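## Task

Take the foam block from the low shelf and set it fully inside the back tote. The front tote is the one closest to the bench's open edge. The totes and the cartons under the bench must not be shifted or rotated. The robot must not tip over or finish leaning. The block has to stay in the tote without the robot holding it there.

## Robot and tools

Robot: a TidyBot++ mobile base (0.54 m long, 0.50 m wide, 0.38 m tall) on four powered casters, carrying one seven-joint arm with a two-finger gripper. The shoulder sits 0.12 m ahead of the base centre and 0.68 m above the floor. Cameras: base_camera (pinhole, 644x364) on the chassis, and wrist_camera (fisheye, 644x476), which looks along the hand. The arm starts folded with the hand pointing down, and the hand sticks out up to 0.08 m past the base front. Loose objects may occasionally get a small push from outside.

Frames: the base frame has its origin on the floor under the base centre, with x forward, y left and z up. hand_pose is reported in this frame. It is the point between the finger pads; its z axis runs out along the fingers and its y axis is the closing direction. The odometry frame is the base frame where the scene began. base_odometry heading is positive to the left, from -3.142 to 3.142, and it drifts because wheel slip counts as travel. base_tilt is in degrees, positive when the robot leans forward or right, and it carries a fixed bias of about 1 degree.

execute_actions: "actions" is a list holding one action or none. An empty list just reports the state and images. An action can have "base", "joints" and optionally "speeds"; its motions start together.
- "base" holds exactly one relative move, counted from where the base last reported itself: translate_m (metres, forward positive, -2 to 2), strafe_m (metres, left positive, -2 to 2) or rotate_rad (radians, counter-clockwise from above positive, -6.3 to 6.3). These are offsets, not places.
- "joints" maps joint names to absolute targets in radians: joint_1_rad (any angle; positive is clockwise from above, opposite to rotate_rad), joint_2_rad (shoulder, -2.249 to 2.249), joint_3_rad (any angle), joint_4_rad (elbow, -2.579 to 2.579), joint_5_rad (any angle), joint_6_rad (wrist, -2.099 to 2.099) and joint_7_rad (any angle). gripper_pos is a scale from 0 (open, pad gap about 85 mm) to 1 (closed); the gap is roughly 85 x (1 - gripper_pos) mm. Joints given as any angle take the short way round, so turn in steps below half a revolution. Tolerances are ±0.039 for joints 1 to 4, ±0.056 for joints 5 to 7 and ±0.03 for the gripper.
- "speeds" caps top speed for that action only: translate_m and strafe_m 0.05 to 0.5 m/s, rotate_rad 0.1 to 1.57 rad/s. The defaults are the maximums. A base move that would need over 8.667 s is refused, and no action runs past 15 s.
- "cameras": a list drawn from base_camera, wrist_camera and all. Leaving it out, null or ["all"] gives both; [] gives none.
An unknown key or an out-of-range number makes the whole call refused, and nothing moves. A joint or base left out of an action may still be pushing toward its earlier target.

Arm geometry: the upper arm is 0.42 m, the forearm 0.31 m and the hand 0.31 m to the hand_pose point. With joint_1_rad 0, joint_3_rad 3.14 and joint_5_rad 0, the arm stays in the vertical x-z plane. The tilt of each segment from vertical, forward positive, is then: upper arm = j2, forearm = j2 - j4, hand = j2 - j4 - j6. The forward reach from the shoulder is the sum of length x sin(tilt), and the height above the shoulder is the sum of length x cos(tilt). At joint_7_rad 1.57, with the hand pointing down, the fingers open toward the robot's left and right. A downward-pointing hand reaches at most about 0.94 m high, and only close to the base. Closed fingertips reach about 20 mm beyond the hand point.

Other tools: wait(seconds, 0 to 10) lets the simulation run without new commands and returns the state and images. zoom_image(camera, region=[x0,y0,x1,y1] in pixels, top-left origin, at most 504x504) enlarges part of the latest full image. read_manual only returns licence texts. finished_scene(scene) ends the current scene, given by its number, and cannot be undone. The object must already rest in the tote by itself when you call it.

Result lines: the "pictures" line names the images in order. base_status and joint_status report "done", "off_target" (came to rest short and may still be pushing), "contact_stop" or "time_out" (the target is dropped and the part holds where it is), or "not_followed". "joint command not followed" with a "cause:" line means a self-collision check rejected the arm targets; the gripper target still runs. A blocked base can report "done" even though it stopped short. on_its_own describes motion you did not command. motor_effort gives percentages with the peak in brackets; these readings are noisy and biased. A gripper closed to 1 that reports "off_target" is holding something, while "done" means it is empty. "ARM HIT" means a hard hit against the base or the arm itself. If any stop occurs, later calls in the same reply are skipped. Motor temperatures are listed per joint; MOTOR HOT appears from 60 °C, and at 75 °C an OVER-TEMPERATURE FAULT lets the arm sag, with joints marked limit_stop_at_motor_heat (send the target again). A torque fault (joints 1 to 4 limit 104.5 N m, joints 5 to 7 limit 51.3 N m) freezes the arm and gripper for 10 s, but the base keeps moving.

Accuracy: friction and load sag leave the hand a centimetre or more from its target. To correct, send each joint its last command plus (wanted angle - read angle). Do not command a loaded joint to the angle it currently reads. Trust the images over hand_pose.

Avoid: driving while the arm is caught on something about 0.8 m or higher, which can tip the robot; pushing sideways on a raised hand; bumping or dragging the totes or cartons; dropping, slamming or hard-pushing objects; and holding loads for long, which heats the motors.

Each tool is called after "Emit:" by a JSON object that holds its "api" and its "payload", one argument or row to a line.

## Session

Emit:
{"api": "execute_actions", "payload": {
  "actions": [
    {"joints":{"joint_2_rad":-0.3,"joint_4_rad":-1.5,"joint_6_rad":-0.9}}
  ]
}}

Scene clock: 2.33 s.
Motor temperatures (°C, as the motors report them): [30 30 30 35 32 35 37]
base_odometry: x=+0.000 y=+0.000 heading=+0.000 (m, m, rad; odometry frame)
base_tilt: forward=+0.0 right=-0.2 (deg)
base_status: not commanded
joint_positions: joint_1_rad=-0.035 joint_2_rad=-0.301 joint_3_rad=+3.138 joint_4_rad=-1.515 joint_5_rad=-0.042 joint_6_rad=-0.875 joint_7_rad=+1.614 gripper_pos=+0.000
joint_status: all done
motor_effort: joint_1_rad=-1(1) joint_2_rad=-10(10) joint_3_rad=+1(1) joint_4_rad=+18(18) joint_5_rad=+1(0) joint_6_rad=+8(7) joint_7_rad=-1(1) (%)
hand_pose: x=+0.5585 y=+0.0286 z=+1.0393 quat_wxyz=(-0.019, +0.864, +0.032, +0.502) (m; base frame)
pictures: base_camera, wrist_camera
Images, in order (width x height): base_camera 644x364, wrist_camera 644x476.

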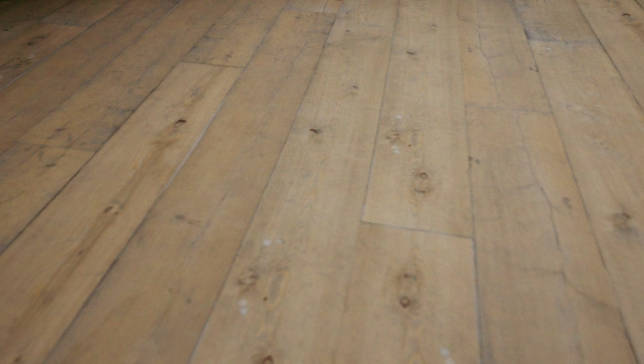

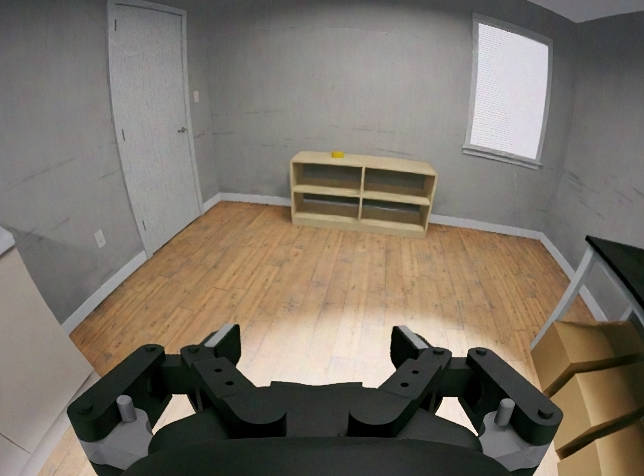

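Emit:
{"api": "execute_actions", "payload": {
  "actions": [
    {"base":{"translate_m":1.95},"joints":{"joint_1_rad":0.1,"joint_2_rad":0.2,"joint_4_rad":-1.3,"joint_6_rad":-1.3,"joint_7_rad":1.55}}
  ]
}}

Scene clock: 8.50 s.
Motor temperatures (°C, as the motors report them): [30 30 30 35 32 35 37]
base_odometry: x=+1.950 y=-0.003 heading=-0.001 (m, m, rad; odometry frame)
base_tilt: forward=+0.0 right=-0.3 (deg)
base_status: done
joint_positions: joint_1_rad=+0.090 joint_2_rad=+0.204 joint_3_rad=+3.138 joint_4_rad=-1.317 joint_5_rad=-0.042 joint_6_rad=-1.276 joint_7_rad=+1.580 gripper_pos=+0.000
joint_status: all done
motor_effort: joint_1_rad=-1(0) joint_2_rad=-26(29) joint_3_rad=+0(1) joint_4_rad=+16(19) joint_5_rad=+0(0) joint_6_rad=+3(7) joint_7_rad=-1(2) (%)
hand_pose: x=+0.6226 y=-0.0300 z=+0.8167 quat_wxyz=(-0.013, +0.984, -0.041, +0.172) (m; base frame)
pictures: base_camera, wrist_camera
Images, in order (width x height): base_camera 644x364, wrist_camera 644x476.

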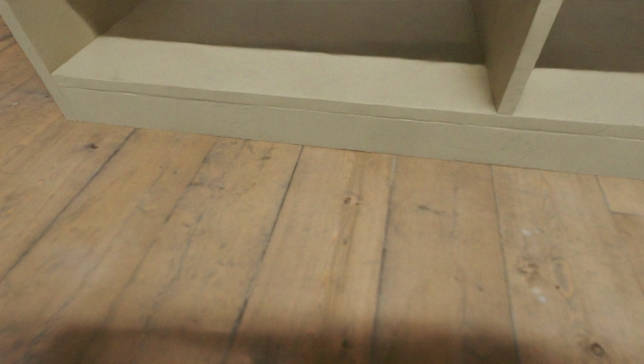

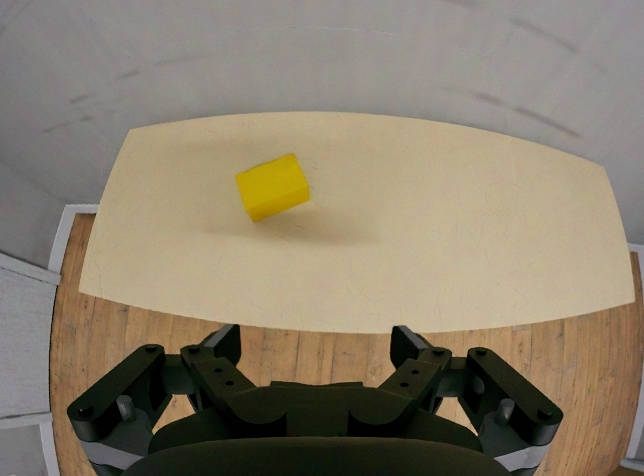

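Emit:
{"api": "execute_actions", "payload": {
  "actions": [
    {"base":{"translate_m":0.22},"joints":{"joint_1_rad":0.015,"joint_2_rad":0.42,"joint_4_rad":-1.15,"joint_6_rad":-1.58,"joint_7_rad":0.38}}
  ],
  "cameras": ["wrist_camera"]
}}

Scene clock: 10.47 s.
Motor temperatures (°C, as the motors report them): [30 30 30 35 32 35 37]
base_odometry: x=+2.170 y=-0.004 heading=-0.002 (m, m, rad; odometry frame)
base_tilt: forward=+0.0 right=-0.2 (deg)
base_status: done
joint_positions: joint_1_rad=+0.023 joint_2_rad=+0.426 joint_3_rad=+3.138 joint_4_rad=-1.169 joint_5_rad=-0.042 joint_6_rad=-1.555 joint_7_rad=+0.393 gripper_pos=+0.000
joint_status: all done
motor_effort: joint_1_rad=+0(2) joint_2_rad=-32(35) joint_3_rad=+0(2) joint_4_rad=+15(17) joint_5_rad=+0(0) joint_6_rad=+0(5) joint_7_rad=-1(1) (%)
hand_pose: x=+0.6046 y=+0.0047 z=+0.7465 quat_wxyz=(-0.016, +0.826, -0.564, -0.015) (m; base frame)
pictures: wrist_camera
Images, in order (width x height): wrist_camera 644x476.

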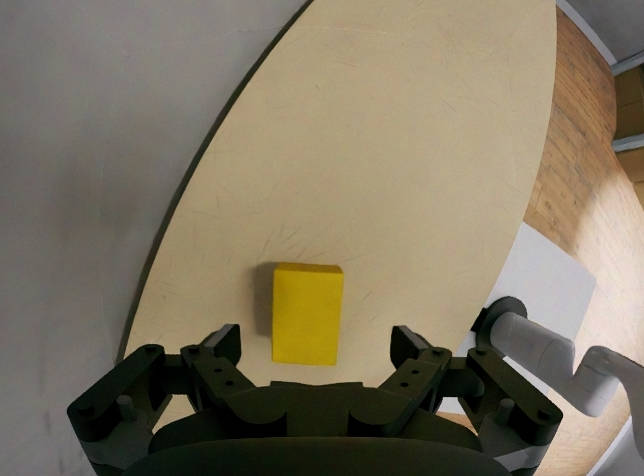

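Slightly forward (~7 mm) needed.

Emit:
{"api": "execute_actions", "payload": {
  "actions": [
    {"joints":{"joint_2_rad":0.475,"joint_4_rad":-1.455,"joint_6_rad":-1.185}}
  ],
  "cameras": ["wrist_camera"]
}}

Emit:
{"api": "execute_actions", "payload": {
  "actions": [
    {"joints":{"gripper_pos":1}}
  ],
  "cameras": []
}}

Emit:
{"api": "execute_actions", "payload": {
  "actions": [
    {"joints":{"joint_1_rad":0,"joint_2_rad":-0.3,"joint_4_rad":-1.5,"joint_6_rad":-0.9,"joint_7_rad":1.6},"base":{"translate_m":-1.5}}
  ],
  "cameras": []
}}

Emit:
{"api": "execute_actions", "payload": {
  "actions": [
    {"base":{"rotate_rad":-1.8}}
  ]
}}

Scene clock: 12.17 s.
Motor temperatures (°C, as the motors report them): [30 30 30 35 32 35 37]
base_odometry: x=+2.170 y=-0.004 heading=-0.002 (m, m, rad; odometry frame)
base_tilt: forward=+0.0 right=-0.2 (deg)
base_status: not commanded
joint_positions: joint_1_rad=+0.023 joint_2_rad=+0.471 joint_3_rad=+3.138 joint_4_rad=-1.441 joint_5_rad=-0.042 joint_6_rad=-1.208 joint_7_rad=+0.393 gripper_pos=+0.000
joint_status: all done
motor_effort: joint_1_rad=-1(1) joint_2_rad=-32(34) joint_3_rad=+0(0) joint_4_rad=+14(15) joint_5_rad=+1(1) joint_6_rad=+1(0) joint_7_rad=-1(1) (%)
hand_pose: x=+0.6132 y=+0.0038 z=+0.6405 quat_wxyz=(-0.023, +0.822, -0.569, -0.002) (m; base frame)
pictures: wrist_camera
Images, in order (width x height): wrist_camera 644x476.

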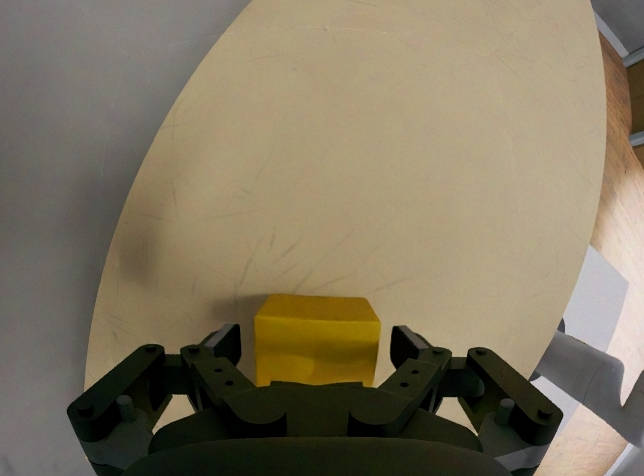

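Scene clock: 13.27 s.
Motor temperatures (°C, as the motors report them): [30 30 30 35 32 35 37]
base_odometry: x=+2.170 y=-0.004 heading=-0.002 (m, m, rad; odometry frame)
base_tilt: forward=+0.0 right=-0.2 (deg)
base_status: not commanded
joint_positions: joint_1_rad=+0.023 joint_2_rad=+0.468 joint_3_rad=+3.138 joint_4_rad=-1.442 joint_5_rad=-0.042 joint_6_rad=-1.207 joint_7_rad=+0.393 gripper_pos=+0.385
joint_status: gripper_pos off_target (ended at +0.385, target +1.000)
motor_effort: joint_1_rad=+0(2) joint_2_rad=-31(33) joint_3_rad=+0(1) joint_4_rad=+13(14) joint_5_rad=+0(0) joint_6_rad=+1(4) joint_7_rad=-1(1) (%)
hand_pose: x=+0.6132 y=+0.0039 z=+0.6420 quat_wxyz=(-0.024, +0.822, -0.569, -0.001) (m; base frame)
pictures: none
No camera images: the call's "cameras" was empty. Leave "cameras" out to get every camera's image.

Scene clock: 17.87 s.
Motor temperatures (°C, as the motors report them): [30 30 30 35 32 35 37]
base_odometry: x=+0.670 y=-0.002 heading=-0.002 (m, m, rad; odometry frame)
base_tilt: forward=-0.1 right=-0.2 (deg)
base_status: done
joint_positions: joint_1_rad=+0.012 joint_2_rad=-0.303 joint_3_rad=+3.138 joint_4_rad=-1.484 joint_5_rad=-0.042 joint_6_rad=-0.925 joint_7_rad=+1.574 gripper_pos=+0.385
joint_status: all done
motor_effort: joint_1_rad=-1(3) joint_2_rad=-9(36) joint_3_rad=+0(4) joint_4_rad=+19(19) joint_5_rad=+0(3) joint_6_rad=+8(9) joint_7_rad=-1(0) (%)
hand_pose: x=+0.5520 y=+0.0085 z=+1.0440 quat_wxyz=(-0.017, +0.869, -0.005, +0.495) (m; base frame)
pictures: none
No camera images: the call's "cameras" was empty. Leave "cameras" out to get every camera's image.

Scene clock: 20.30 s.
Motor temperatures (°C, as the motors report them): [30 30 30 35 32 35 37]
base_odometry: x=+0.670 y=-0.001 heading=-1.801 (m, m, rad; odometry frame)
base_tilt: forward=-0.1 right=-0.2 (deg)
base_status: done
joint_positions: joint_1_rad=+0.006 joint_2_rad=-0.300 joint_3_rad=+3.138 joint_4_rad=-1.484 joint_5_rad=-0.042 joint_6_rad=-0.924 joint_7_rad=+1.574 gripper_pos=+0.385
joint_status: not commanded
motor_effort: joint_1_rad=-1(1) joint_2_rad=-10(13) joint_3_rad=+0(4) joint_4_rad=+18(19) joint_5_rad=+0(0) joint_6_rad=+8(8) joint_7_rad=-1(1) (%)
hand_pose: x=+0.5532 y=+0.0110 z=+1.0429 quat_wxyz=(-0.019, +0.869, -0.002, +0.494) (m; base frame)
pictures: base_camera, wrist_camera
Images, in order (width x height): base_camera 644x364, wrist_camera 644x476.

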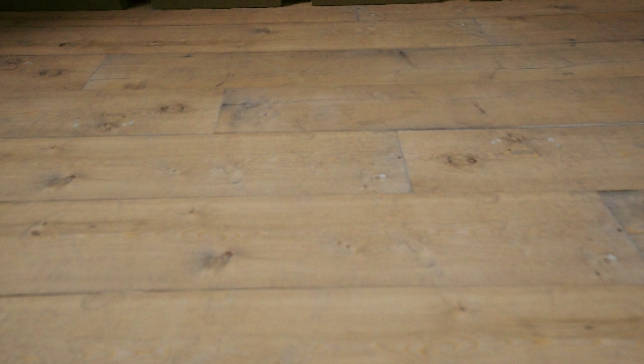

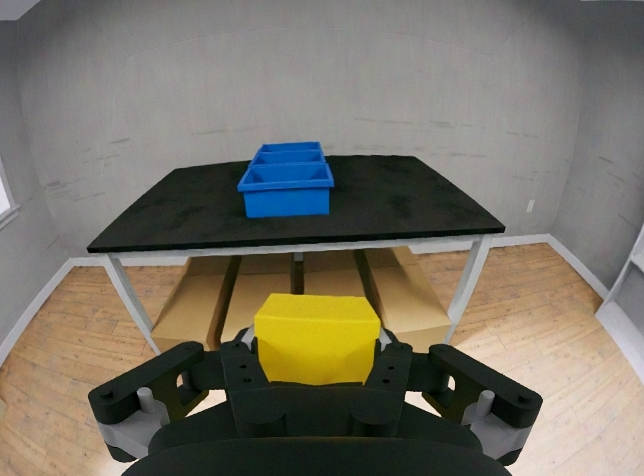

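Emit:
{"api": "execute_actions", "payload": {
  "actions": [
    {"base":{"rotate_rad":0.05}}
  ],
  "cameras": []
}}

Emit:
{"api": "execute_actions", "payload": {
  "actions": [
    {"base":{"translate_m":0.7},"joints":{"joint_2_rad":0.2,"joint_4_rad":-0.8,"joint_6_rad":-1.2}}
  ]
}}

Scene clock: 21.17 s.
Motor temperatures (°C, as the motors report them): [30 30 30 35 32 35 37]
base_odometry: x=+0.670 y=-0.001 heading=-1.752 (m, m, rad; odometry frame)
base_tilt: forward=+0.0 right=-0.2 (deg)
base_status: done
joint_positions: joint_1_rad=+0.002 joint_2_rad=-0.300 joint_3_rad=+3.136 joint_4_rad=-1.484 joint_5_rad=-0.042 joint_6_rad=-0.924 joint_7_rad=+1.574 gripper_pos=+0.385
joint_status: not commanded
motor_effort: joint_1_rad=-1(1) joint_2_rad=-10(10) joint_3_rad=+1(4) joint_4_rad=+18(18) joint_5_rad=+1(1) joint_6_rad=+8(7) joint_7_rad=-1(1) (%)
hand_pose: x=+0.5531 y=+0.0137 z=+1.0429 quat_wxyz=(-0.020, +0.869, +0.000, +0.494) (m; base frame)
pictures: none
No camera images: the call's "cameras" was empty. Leave "cameras" out to get every camera's image.

Scene clock: 24.03 s.
Motor temperatures (°C, as the motors report them): [30 30 30 35 32 35 37]
base_odometry: x=+0.543 y=-0.690 heading=-1.753 (m, m, rad; odometry frame)
base_tilt: forward=+0.0 right=-0.2 (deg)
base_status: done
joint_positions: joint_1_rad=+0.002 joint_2_rad=+0.209 joint_3_rad=+3.136 joint_4_rad=-0.821 joint_5_rad=-0.042 joint_6_rad=-1.177 joint_7_rad=+1.574 gripper_pos=+0.385
joint_status: all done
motor_effort: joint_1_rad=-1(0) joint_2_rad=-27(31) joint_3_rad=+1(2) joint_4_rad=+17(19) joint_5_rad=+0(0) joint_6_rad=+8(8) joint_7_rad=-1(1) (%)
hand_pose: x=+0.7261 y=+0.0149 z=+1.0702 quat_wxyz=(-0.021, +0.893, +0.004, +0.450) (m; base frame)
pictures: base_camera, wrist_camera
Images, in order (width x height): base_camera 644x364, wrist_camera 644x476.

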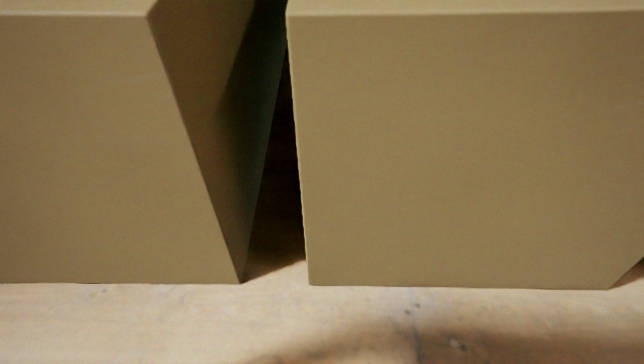

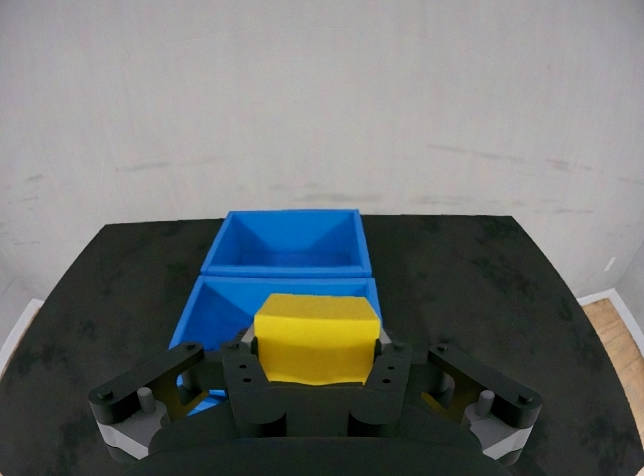

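Emit:
{"api": "execute_actions", "payload": {
  "actions": [
    {"base":{"translate_m":0.12},"joints":{"joint_1_rad":-0.05,"joint_2_rad":0.6,"joint_4_rad":-0.555,"joint_6_rad":-0.87}}
  ]
}}

Emit:
{"api": "execute_actions", "payload": {
  "actions": [
    {"joints":{"joint_2_rad":0.74}}
  ],
  "cameras": ["wrist_camera"]
}}

Scene clock: 26.40 s.
Motor temperatures (°C, as the motors report them): [30 30 30 35 32 35 37]
base_odometry: x=+0.521 y=-0.808 heading=-1.754 (m, m, rad; odometry frame)
base_tilt: forward=+0.0 right=-0.2 (deg)
base_status: done
joint_positions: joint_1_rad=-0.040 joint_2_rad=+0.605 joint_3_rad=+3.136 joint_4_rad=-0.573 joint_5_rad=-0.042 joint_6_rad=-0.896 joint_7_rad=+1.574 gripper_pos=+0.385
joint_status: all done
motor_effort: joint_1_rad=-1(1) joint_2_rad=-41(48) joint_3_rad=+0(1) joint_4_rad=+18(21) joint_5_rad=+0(0) joint_6_rad=+8(8) joint_7_rad=-1(1) (%)
hand_pose: x=+0.9199 y=+0.0464 z=+0.9984 quat_wxyz=(-0.032, +0.861, +0.017, +0.508) (m; base frame)
pictures: base_camera, wrist_camera
Images, in order (width x height): base_camera 644x364, wrist_camera 644x476.

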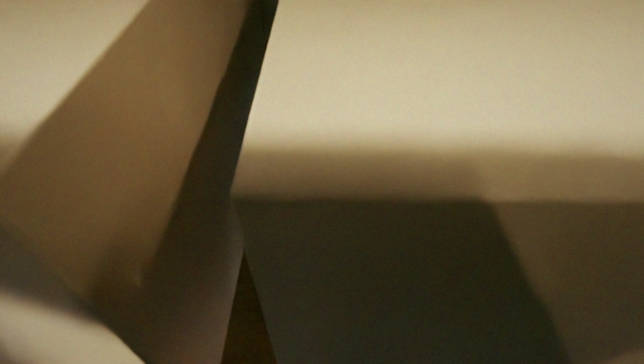

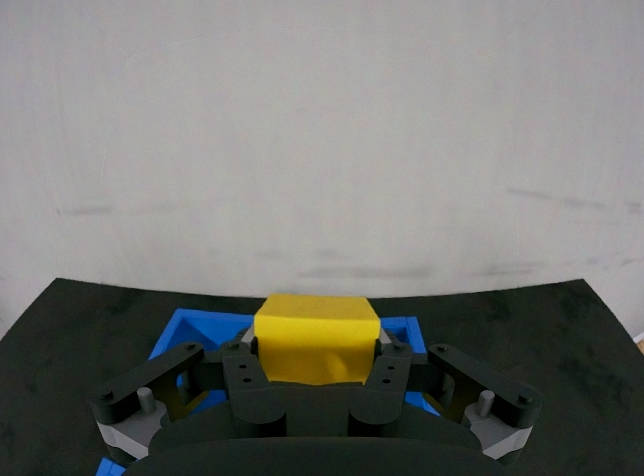

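Scene clock: 27.90 s.
Motor temperatures (°C, as the motors report them): [30 30 30 35 32 35 37]
base_odometry: x=+0.521 y=-0.808 heading=-1.754 (m, m, rad; odometry frame)
base_tilt: forward=-0.1 right=-0.2 (deg)
base_status: not commanded
joint_positions: joint_1_rad=-0.040 joint_2_rad=+0.748 joint_3_rad=+3.136 joint_4_rad=-0.567 joint_5_rad=-0.042 joint_6_rad=-0.894 joint_7_rad=+1.574 gripper_pos=+0.385
joint_status: all done
motor_effort: joint_1_rad=-1(1) joint_2_rad=-46(50) joint_3_rad=-1(0) joint_4_rad=+19(21) joint_5_rad=+0(0) joint_6_rad=+8(8) joint_7_rad=-1(1) (%)
hand_pose: x=+0.9580 y=+0.0479 z=+0.8846 quat_wxyz=(-0.031, +0.893, +0.016, +0.449) (m; base frame)
pictures: wrist_camera
Images, in order (width x height): wrist_camera 644x476.

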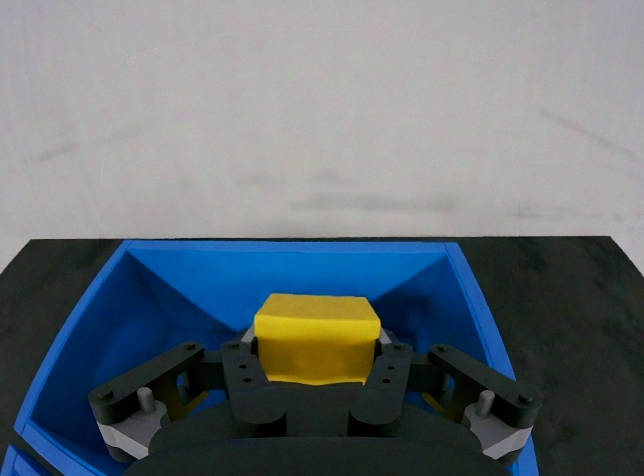

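Emit:
{"api": "execute_actions", "payload": {
  "actions": [
    {"joints":{"gripper_pos":0.1}}
  ],
  "cameras": []
}}

Emit:
{"api": "execute_actions", "payload": {
  "actions": [
    {"joints":{"joint_2_rad":0.55}}
  ],
  "cameras": []
}}

Emit:
{"api": "execute_actions", "payload": {
  "actions": [
    {"joints":{"joint_4_rad":-0.3,"joint_6_rad":-1.6}}
  ],
  "cameras": ["wrist_camera"]
}}

Scene clock: 30.97 s.
Motor temperatures (°C, as the motors report them): [30 31 30 35 32 36 37]
base_odometry: x=+0.521 y=-0.808 heading=-1.754 (m, m, rad; odometry frame)
base_tilt: forward=+0.0 right=-0.2 (deg)
base_status: not commanded
joint_positions: joint_1_rad=-0.040 joint_2_rad=+0.748 joint_3_rad=+3.136 joint_4_rad=-0.567 joint_5_rad=-0.042 joint_6_rad=-0.894 joint_7_rad=+1.574 gripper_pos=+0.100
joint_status: all done
motor_effort: joint_1_rad=-1(1) joint_2_rad=-44(46) joint_3_rad=-1(1) joint_4_rad=+18(19) joint_5_rad=+0(0) joint_6_rad=+7(8) joint_7_rad=-1(1) (%)
hand_pose: x=+0.9580 y=+0.0479 z=+0.8846 quat_wxyz=(-0.031, +0.893, +0.016, +0.449) (m; base frame)
pictures: none
No camera images: the call's "cameras" was empty. Leave "cameras" out to get every camera's image.

Scene clock: 32.60 s.
Motor temperatures (°C, as the motors report them): [30 31 30 35 32 36 37]
base_odometry: x=+0.521 y=-0.808 heading=-1.754 (m, m, rad; odometry frame)
base_tilt: forward=+0.0 right=-0.2 (deg)
base_status: not commanded
joint_positions: joint_1_rad=-0.040 joint_2_rad=+0.547 joint_3_rad=+3.136 joint_4_rad=-0.558 joint_5_rad=-0.042 joint_6_rad=-0.891 joint_7_rad=+1.574 gripper_pos=+0.100
joint_status: all done
motor_effort: joint_1_rad=-1(1) joint_2_rad=-38(49) joint_3_rad=+0(0) joint_4_rad=+18(20) joint_5_rad=+0(0) joint_6_rad=+9(8) joint_7_rad=-1(1) (%)
hand_pose: x=+0.9008 y=+0.0456 z=+1.0544 quat_wxyz=(-0.033, +0.840, +0.017, +0.541) (m; base frame)
pictures: none
No camera images: the call's "cameras" was empty. Leave "cameras" out to get every camera's image.

Scene clock: 33.93 s.
Motor temperatures (°C, as the motors report them): [30 31 30 35 32 36 37]
base_odometry: x=+0.521 y=-0.808 heading=-1.754 (m, m, rad; odometry frame)
base_tilt: forward=+0.0 right=-0.2 (deg)
base_status: not commanded
joint_positions: joint_1_rad=-0.040 joint_2_rad=+0.547 joint_3_rad=+3.136 joint_4_rad=-0.317 joint_5_rad=-0.042 joint_6_rad=-1.584 joint_7_rad=+1.574 gripper_pos=+0.100
joint_status: all done
motor_effort: joint_1_rad=-1(1) joint_2_rad=-35(40) joint_3_rad=+1(1) joint_4_rad=+14(18) joint_5_rad=+0(0) joint_6_rad=+6(8) joint_7_rad=-1(1) (%)
hand_pose: x=+0.7744 y=+0.0429 z=+1.0060 quat_wxyz=(-0.028, +0.940, +0.029, +0.339) (m; base frame)
pictures: wrist_camera
Images, in order (width x height): wrist_camera 644x476.

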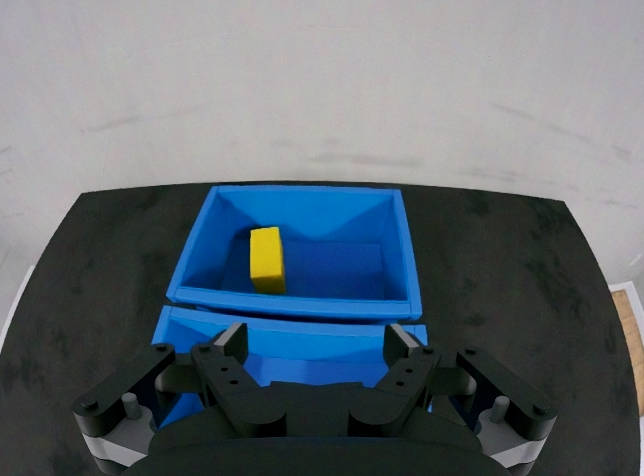

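Emit:
{"api": "finished_scene", "payload": {
  "scene": 2
}}

The scene is finished: the task was done.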